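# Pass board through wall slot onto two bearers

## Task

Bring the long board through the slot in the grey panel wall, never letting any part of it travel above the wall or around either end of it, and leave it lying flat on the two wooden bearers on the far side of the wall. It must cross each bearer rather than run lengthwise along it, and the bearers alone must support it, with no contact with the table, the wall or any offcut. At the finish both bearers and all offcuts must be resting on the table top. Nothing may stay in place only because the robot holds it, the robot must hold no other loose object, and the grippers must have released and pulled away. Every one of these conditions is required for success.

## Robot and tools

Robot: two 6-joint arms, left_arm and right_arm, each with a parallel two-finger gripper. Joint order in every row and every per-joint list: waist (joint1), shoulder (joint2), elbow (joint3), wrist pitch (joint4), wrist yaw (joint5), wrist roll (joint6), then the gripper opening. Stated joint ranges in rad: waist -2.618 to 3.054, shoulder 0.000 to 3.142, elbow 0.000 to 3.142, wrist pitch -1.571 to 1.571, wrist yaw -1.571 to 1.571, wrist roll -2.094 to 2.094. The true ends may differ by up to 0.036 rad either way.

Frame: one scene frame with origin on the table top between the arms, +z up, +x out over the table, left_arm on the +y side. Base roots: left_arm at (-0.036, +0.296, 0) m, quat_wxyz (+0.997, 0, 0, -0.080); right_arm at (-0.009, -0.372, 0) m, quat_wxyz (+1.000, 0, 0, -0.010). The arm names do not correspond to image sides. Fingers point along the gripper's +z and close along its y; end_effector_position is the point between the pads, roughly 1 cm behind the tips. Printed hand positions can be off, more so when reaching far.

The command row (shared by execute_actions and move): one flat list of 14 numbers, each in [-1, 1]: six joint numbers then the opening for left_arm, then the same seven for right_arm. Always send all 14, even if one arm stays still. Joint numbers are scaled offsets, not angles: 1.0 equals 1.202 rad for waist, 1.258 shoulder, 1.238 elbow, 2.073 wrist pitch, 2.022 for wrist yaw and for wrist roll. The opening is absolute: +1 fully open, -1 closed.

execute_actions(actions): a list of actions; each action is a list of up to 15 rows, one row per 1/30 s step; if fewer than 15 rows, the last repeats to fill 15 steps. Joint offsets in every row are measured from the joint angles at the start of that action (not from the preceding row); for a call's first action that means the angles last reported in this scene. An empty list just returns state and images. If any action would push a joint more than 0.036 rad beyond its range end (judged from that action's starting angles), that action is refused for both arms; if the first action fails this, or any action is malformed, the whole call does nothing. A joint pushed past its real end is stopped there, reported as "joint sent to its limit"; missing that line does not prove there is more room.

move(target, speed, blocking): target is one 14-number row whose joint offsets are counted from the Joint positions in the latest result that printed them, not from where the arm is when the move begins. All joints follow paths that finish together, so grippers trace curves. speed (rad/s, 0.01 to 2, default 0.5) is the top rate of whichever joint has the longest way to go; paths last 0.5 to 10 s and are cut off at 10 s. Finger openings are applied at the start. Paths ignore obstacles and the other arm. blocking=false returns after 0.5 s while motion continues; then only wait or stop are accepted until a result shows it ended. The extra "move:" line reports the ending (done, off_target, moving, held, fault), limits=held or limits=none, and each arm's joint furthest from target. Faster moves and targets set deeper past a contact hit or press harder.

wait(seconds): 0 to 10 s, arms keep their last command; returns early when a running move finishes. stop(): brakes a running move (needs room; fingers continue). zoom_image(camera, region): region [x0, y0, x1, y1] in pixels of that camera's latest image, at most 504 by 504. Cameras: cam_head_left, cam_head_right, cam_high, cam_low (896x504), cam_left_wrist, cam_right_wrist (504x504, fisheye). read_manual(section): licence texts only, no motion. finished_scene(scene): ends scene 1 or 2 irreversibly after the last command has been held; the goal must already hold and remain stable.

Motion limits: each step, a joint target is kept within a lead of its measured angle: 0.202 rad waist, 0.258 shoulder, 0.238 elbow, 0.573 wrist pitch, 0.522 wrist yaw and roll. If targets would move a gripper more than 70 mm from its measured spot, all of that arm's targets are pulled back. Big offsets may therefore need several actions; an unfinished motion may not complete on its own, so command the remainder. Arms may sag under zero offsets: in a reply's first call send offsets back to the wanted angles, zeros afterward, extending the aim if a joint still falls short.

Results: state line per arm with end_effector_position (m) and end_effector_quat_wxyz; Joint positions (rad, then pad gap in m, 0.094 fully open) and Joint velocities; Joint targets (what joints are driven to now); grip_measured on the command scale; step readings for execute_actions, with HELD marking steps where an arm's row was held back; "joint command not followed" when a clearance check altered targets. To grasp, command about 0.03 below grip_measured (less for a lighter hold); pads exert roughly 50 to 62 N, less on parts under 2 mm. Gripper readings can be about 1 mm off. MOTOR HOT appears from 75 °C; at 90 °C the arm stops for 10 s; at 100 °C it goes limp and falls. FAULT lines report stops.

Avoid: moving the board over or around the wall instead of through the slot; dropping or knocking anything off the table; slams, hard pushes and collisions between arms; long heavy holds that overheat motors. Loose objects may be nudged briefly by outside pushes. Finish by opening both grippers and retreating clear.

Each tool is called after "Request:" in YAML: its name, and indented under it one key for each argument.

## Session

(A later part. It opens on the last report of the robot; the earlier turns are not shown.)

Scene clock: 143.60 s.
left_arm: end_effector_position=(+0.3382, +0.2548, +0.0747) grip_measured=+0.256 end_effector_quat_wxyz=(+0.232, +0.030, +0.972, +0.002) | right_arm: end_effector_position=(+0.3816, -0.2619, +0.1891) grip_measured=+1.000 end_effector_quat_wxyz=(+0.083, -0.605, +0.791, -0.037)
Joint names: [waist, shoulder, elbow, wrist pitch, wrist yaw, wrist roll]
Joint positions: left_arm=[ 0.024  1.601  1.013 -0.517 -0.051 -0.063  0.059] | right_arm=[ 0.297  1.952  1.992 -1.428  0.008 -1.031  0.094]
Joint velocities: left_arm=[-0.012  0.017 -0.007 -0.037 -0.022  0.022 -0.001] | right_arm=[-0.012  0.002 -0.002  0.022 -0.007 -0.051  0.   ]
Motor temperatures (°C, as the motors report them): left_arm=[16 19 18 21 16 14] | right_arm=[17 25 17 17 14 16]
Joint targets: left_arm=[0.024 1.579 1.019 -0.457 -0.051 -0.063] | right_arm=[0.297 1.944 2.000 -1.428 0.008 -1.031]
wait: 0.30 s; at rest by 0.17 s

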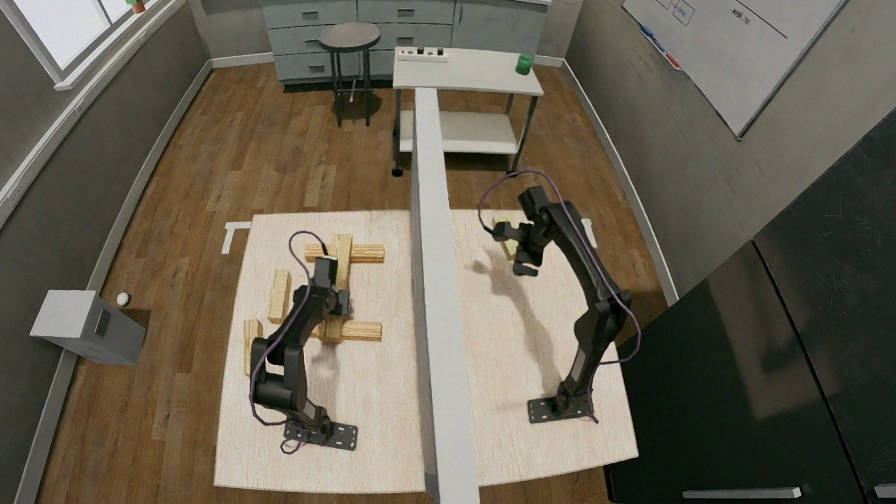

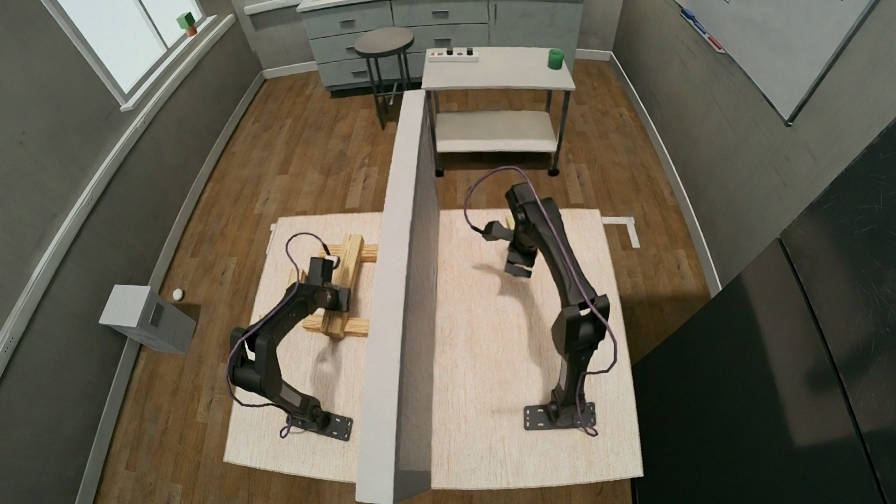

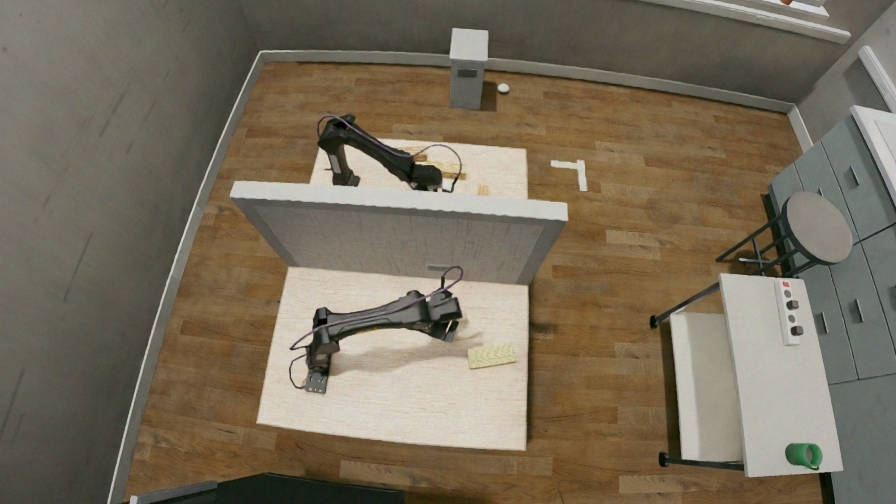

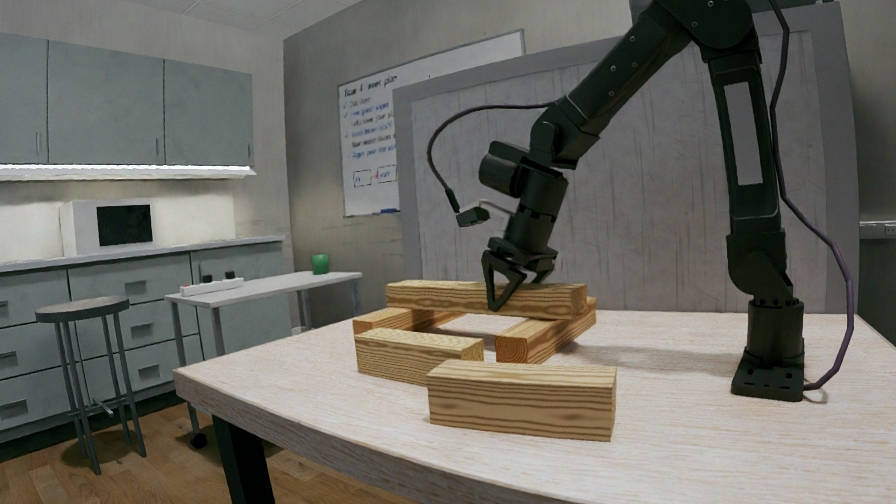

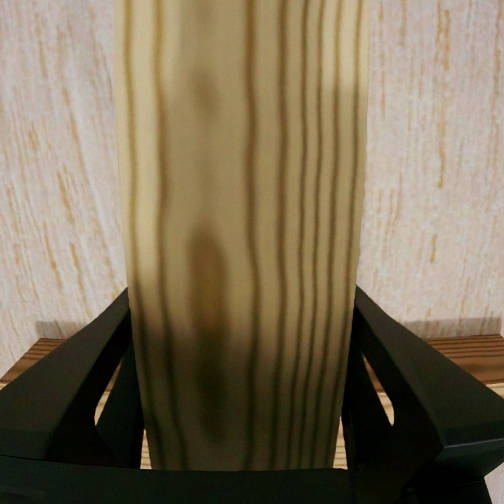

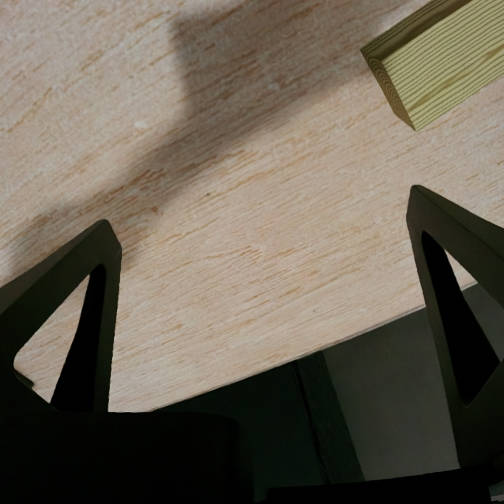

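Request:
execute_actions:
  actions:
    - [[0,-0.014,0.003,0.0241,0,0,0,0,-0.0064,0.0065,0,0,0,1],[0,-0.012,0.003,0.0169,0,0,0,0,-0.0064,0.0065,0,0,0,1],[0,-0.010,0.003,0.0096,0,0,0,0,-0.0064,0.0065,0,0,0,1],[0,-0.008,0.003,0.0039,0,0,0,0,-0.0064,0.0065,0,0,0,1],[0,-0.008,0.005,0,0,0,1,0,-0.0064,0.0065,0,0,0,1],[0,-0.008,0.007,0,0,0,1,0,-0.0064,0.0065,0,0,0,1],[0,-0.008,0.009,0,0,0,1,0,-0.0064,0.0065,0,0,0,1],[0,-0.0278,0.0226,0,0,0,1,0,-0.0064,0.0065,0,0,0,1],[0,-0.0588,0.0360,0,0,0,1,0,-0.0064,0.0065,0,0,0,1],[0,-0.0953,0.0529,0,0,0,1,0,-0.0064,0.0065,0,0,0,1],[0,-0.1319,0.0705,0,0,0,1,0,-0.0064,0.0065,0,0,0,1],[0,-0.1629,0.0863,0,0,0,1,0,-0.0064,0.0065,0,0,0,1],[0,-0.1837,0.0977,0,0,0,1,0,-0.0064,0.0065,0,0,0,1],[0,-0.1910,0.1032,0,0,0,1,0,-0.0064,0.0065,0,0,0,1],[0,-0.1749,0.0985,0,0,0,1,0,-0.0064,0.0065,0,0,0,1]]

Request:
wait:
  seconds: 0.3

Scene clock: 144.73 s.
left_arm: end_effector_position=(+0.3516, +0.2529, +0.1548) grip_measured=+1.000 end_effector_quat_wxyz=(+0.330, +0.027, +0.944, -0.009) | right_arm: end_effector_position=(+0.3816, -0.2619, +0.1891) grip_measured=+1.000 end_effector_quat_wxyz=(+0.083, -0.605, +0.791, -0.037)
Joint names: [waist, shoulder, elbow, wrist pitch, wrist yaw, wrist roll]
Joint positions: left_arm=[ 0.024  1.439  1.076 -0.537 -0.051 -0.062  0.094] | right_arm=[ 0.297  1.952  1.992 -1.428  0.008 -1.031  0.094]
Joint velocities: left_arm=[-0.007 -0.803  0.598  0.066 -0.022 -0.007  0.   ] | right_arm=[-0.007  0.007 -0.007  0.037 -0.051 -0.037  0.   ]
Motor temperatures (°C, as the motors report them): left_arm=[16 19 18 21 16 14] | right_arm=[17 25 17 17 14 16]
Joint targets: left_arm=[0.024 1.381 1.135 -0.517 -0.051 -0.062] | right_arm=[0.297 1.944 2.000 -1.428 0.008 -1.031]
Step readings (joint positions):
0: left_arm=[0.024 1.601 1.013 -0.517 -0.051 -0.063] | right_arm=[0.297 1.952 1.992 -1.428 0.008 -1.031]
1: left_arm=[0.024 1.601 1.013 -0.517 -0.051 -0.063] | right_arm=[0.297 1.952 1.992 -1.428 0.008 -1.031]
2: left_arm=[0.024 1.601 1.013 -0.518 -0.051 -0.063] | right_arm=[0.297 1.952 1.992 -1.428 0.008 -1.031]
4: left_arm=[0.024 1.601 1.013 -0.524 -0.051 -0.063] | right_arm=[0.297 1.952 1.992 -1.428 0.008 -1.031]
8: left_arm=[0.024 1.601 1.013 -0.524 -0.051 -0.062] | right_arm=[0.297 1.952 1.992 -1.428 0.008 -1.031]
15: Joint positions above

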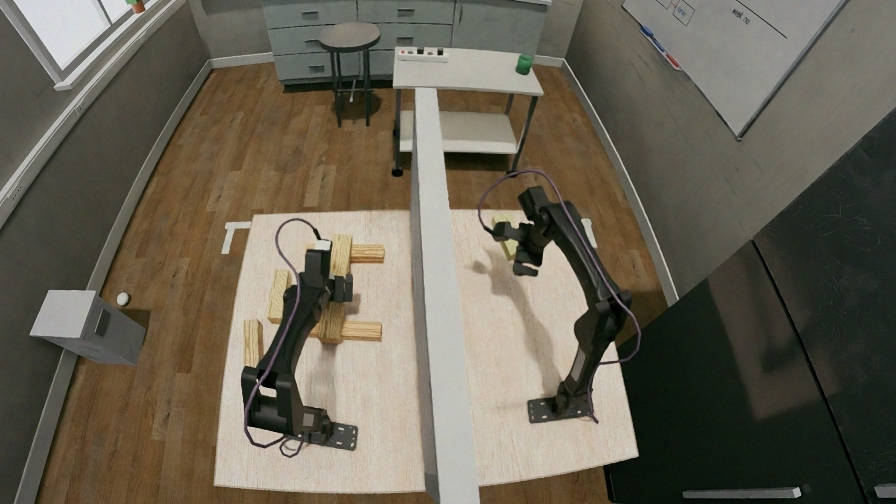

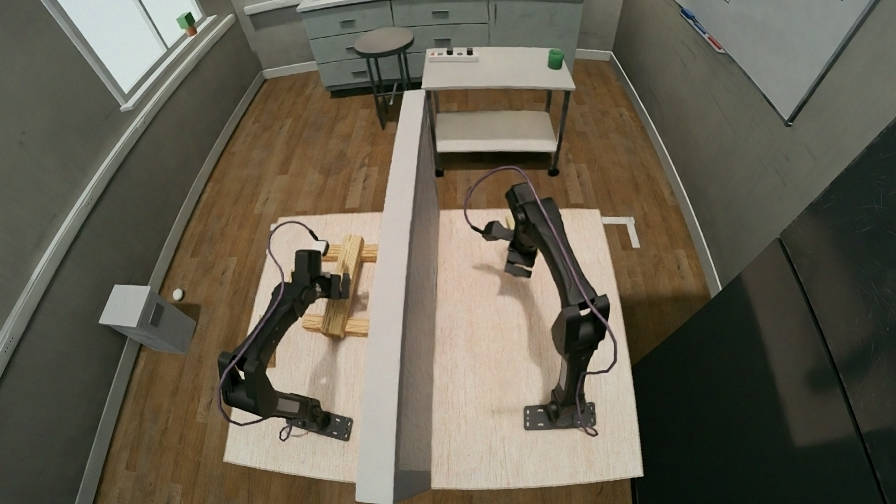

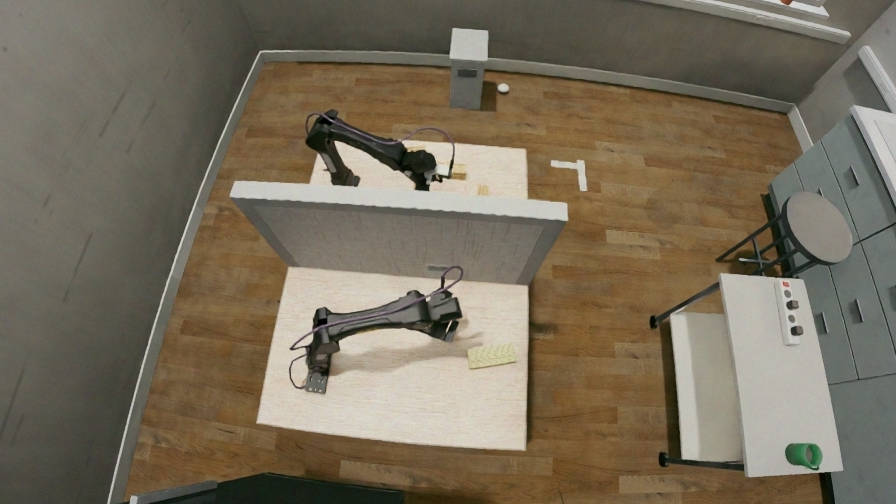

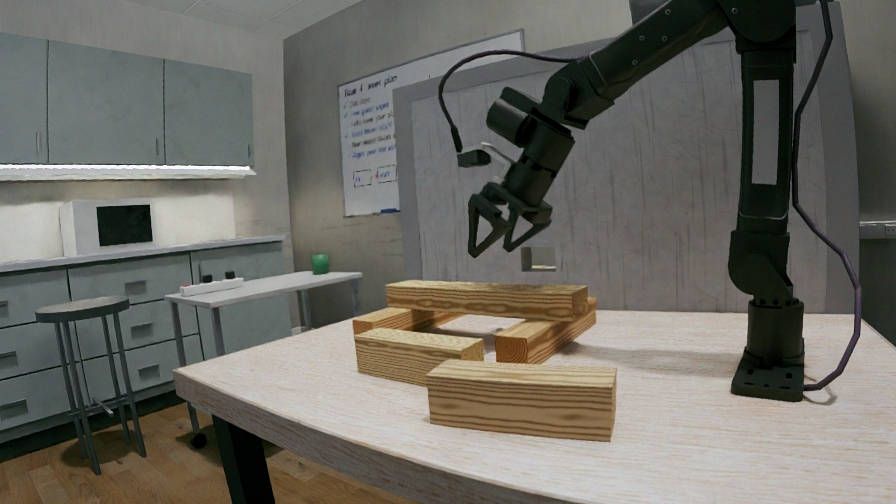

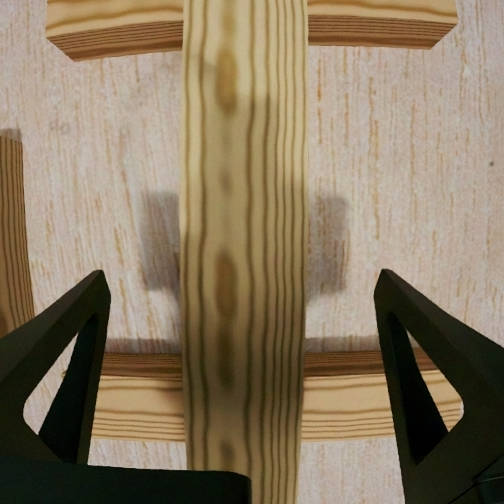

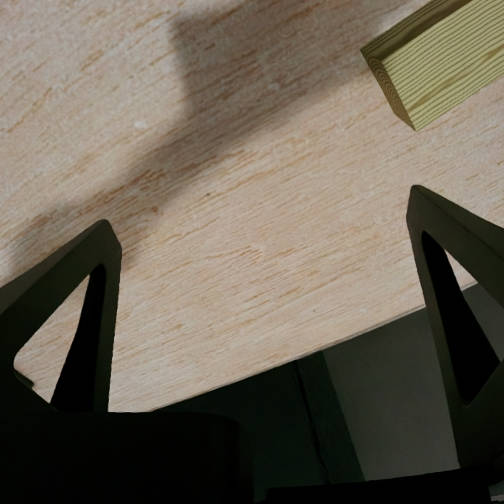

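Scene clock: 145.03 s.
left_arm: end_effector_position=(+0.3644, +0.2512, +0.2051) grip_measured=+1.000 end_effector_quat_wxyz=(+0.397, +0.024, +0.917, -0.016) | right_arm: end_effector_position=(+0.3816, -0.2619, +0.1891) grip_measured=+1.000 end_effector_quat_wxyz=(+0.083, -0.605, +0.791, -0.037)
Joint names: [waist, shoulder, elbow, wrist pitch, wrist yaw, wrist roll]
Joint positions: left_arm=[ 0.024  1.379  1.128 -0.503 -0.051 -0.062  0.094] | right_arm=[ 0.297  1.952  1.992 -1.428  0.008 -1.031  0.094]
Joint velocities: left_arm=[ 0.002 -0.012 -0.007  0.037 -0.037  0.022  0.   ] | right_arm=[ 0.002 -0.007  0.002 -0.037 -0.037  0.022  0.   ]
Motor temperatures (°C, as the motors report them): left_arm=[16 19 18 21 16 14] | right_arm=[17 25 17 17 14 16]
Joint targets: left_arm=[0.024 1.381 1.135 -0.517 -0.051 -0.062] | right_arm=[0.297 1.944 2.000 -1.428 0.008 -1.031]
wait: 0.30 s; no rest

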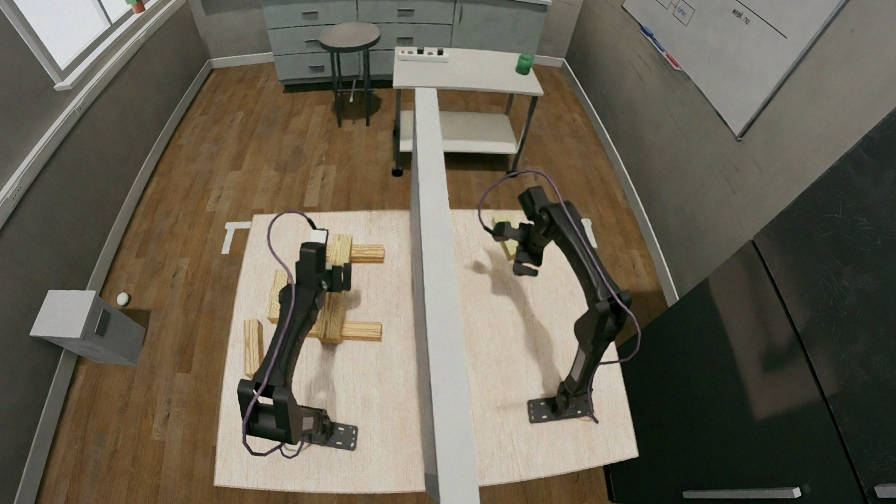

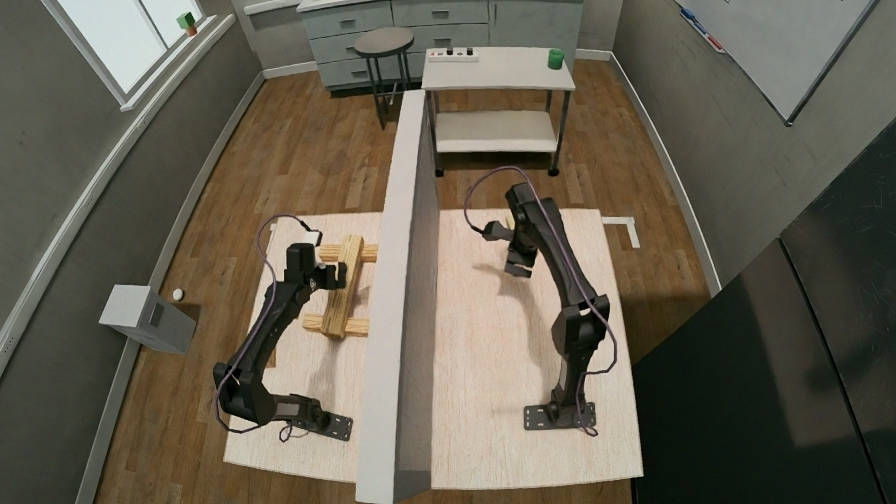

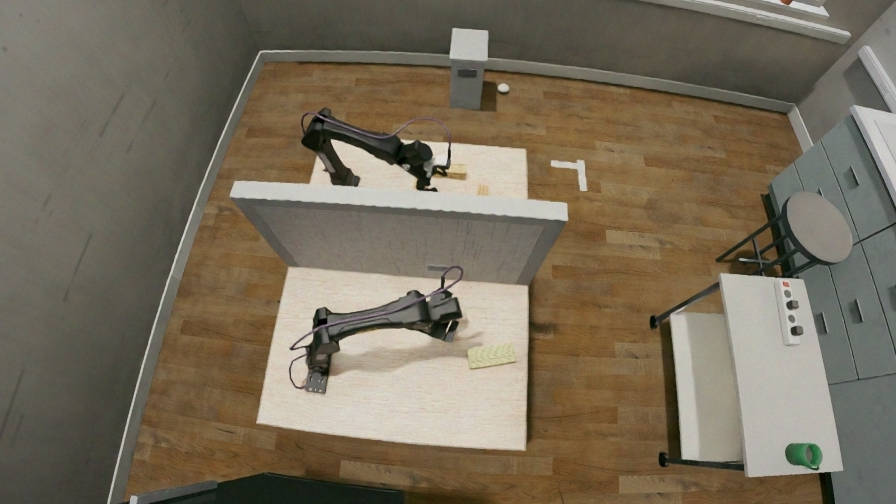

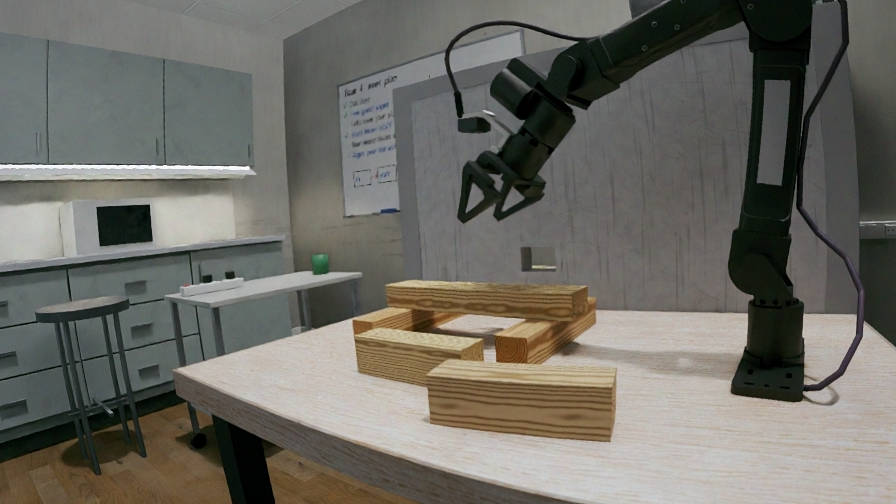

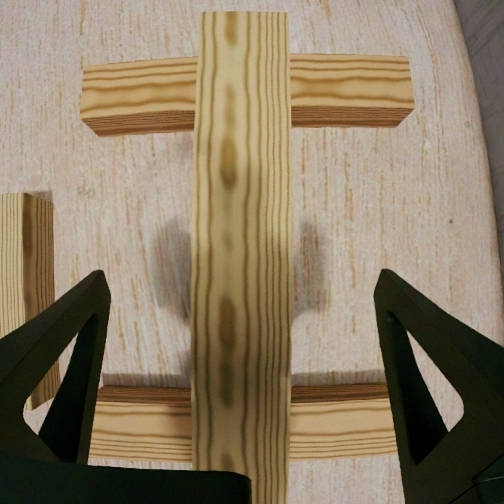

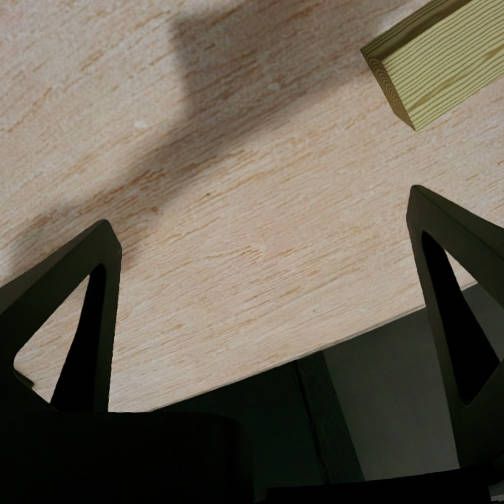

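The board is centred across both bearers and both arms are clear, so I'm ending scene 1.

Request:
finished_scene:
  scene: 1

The scene is finished: the task was done.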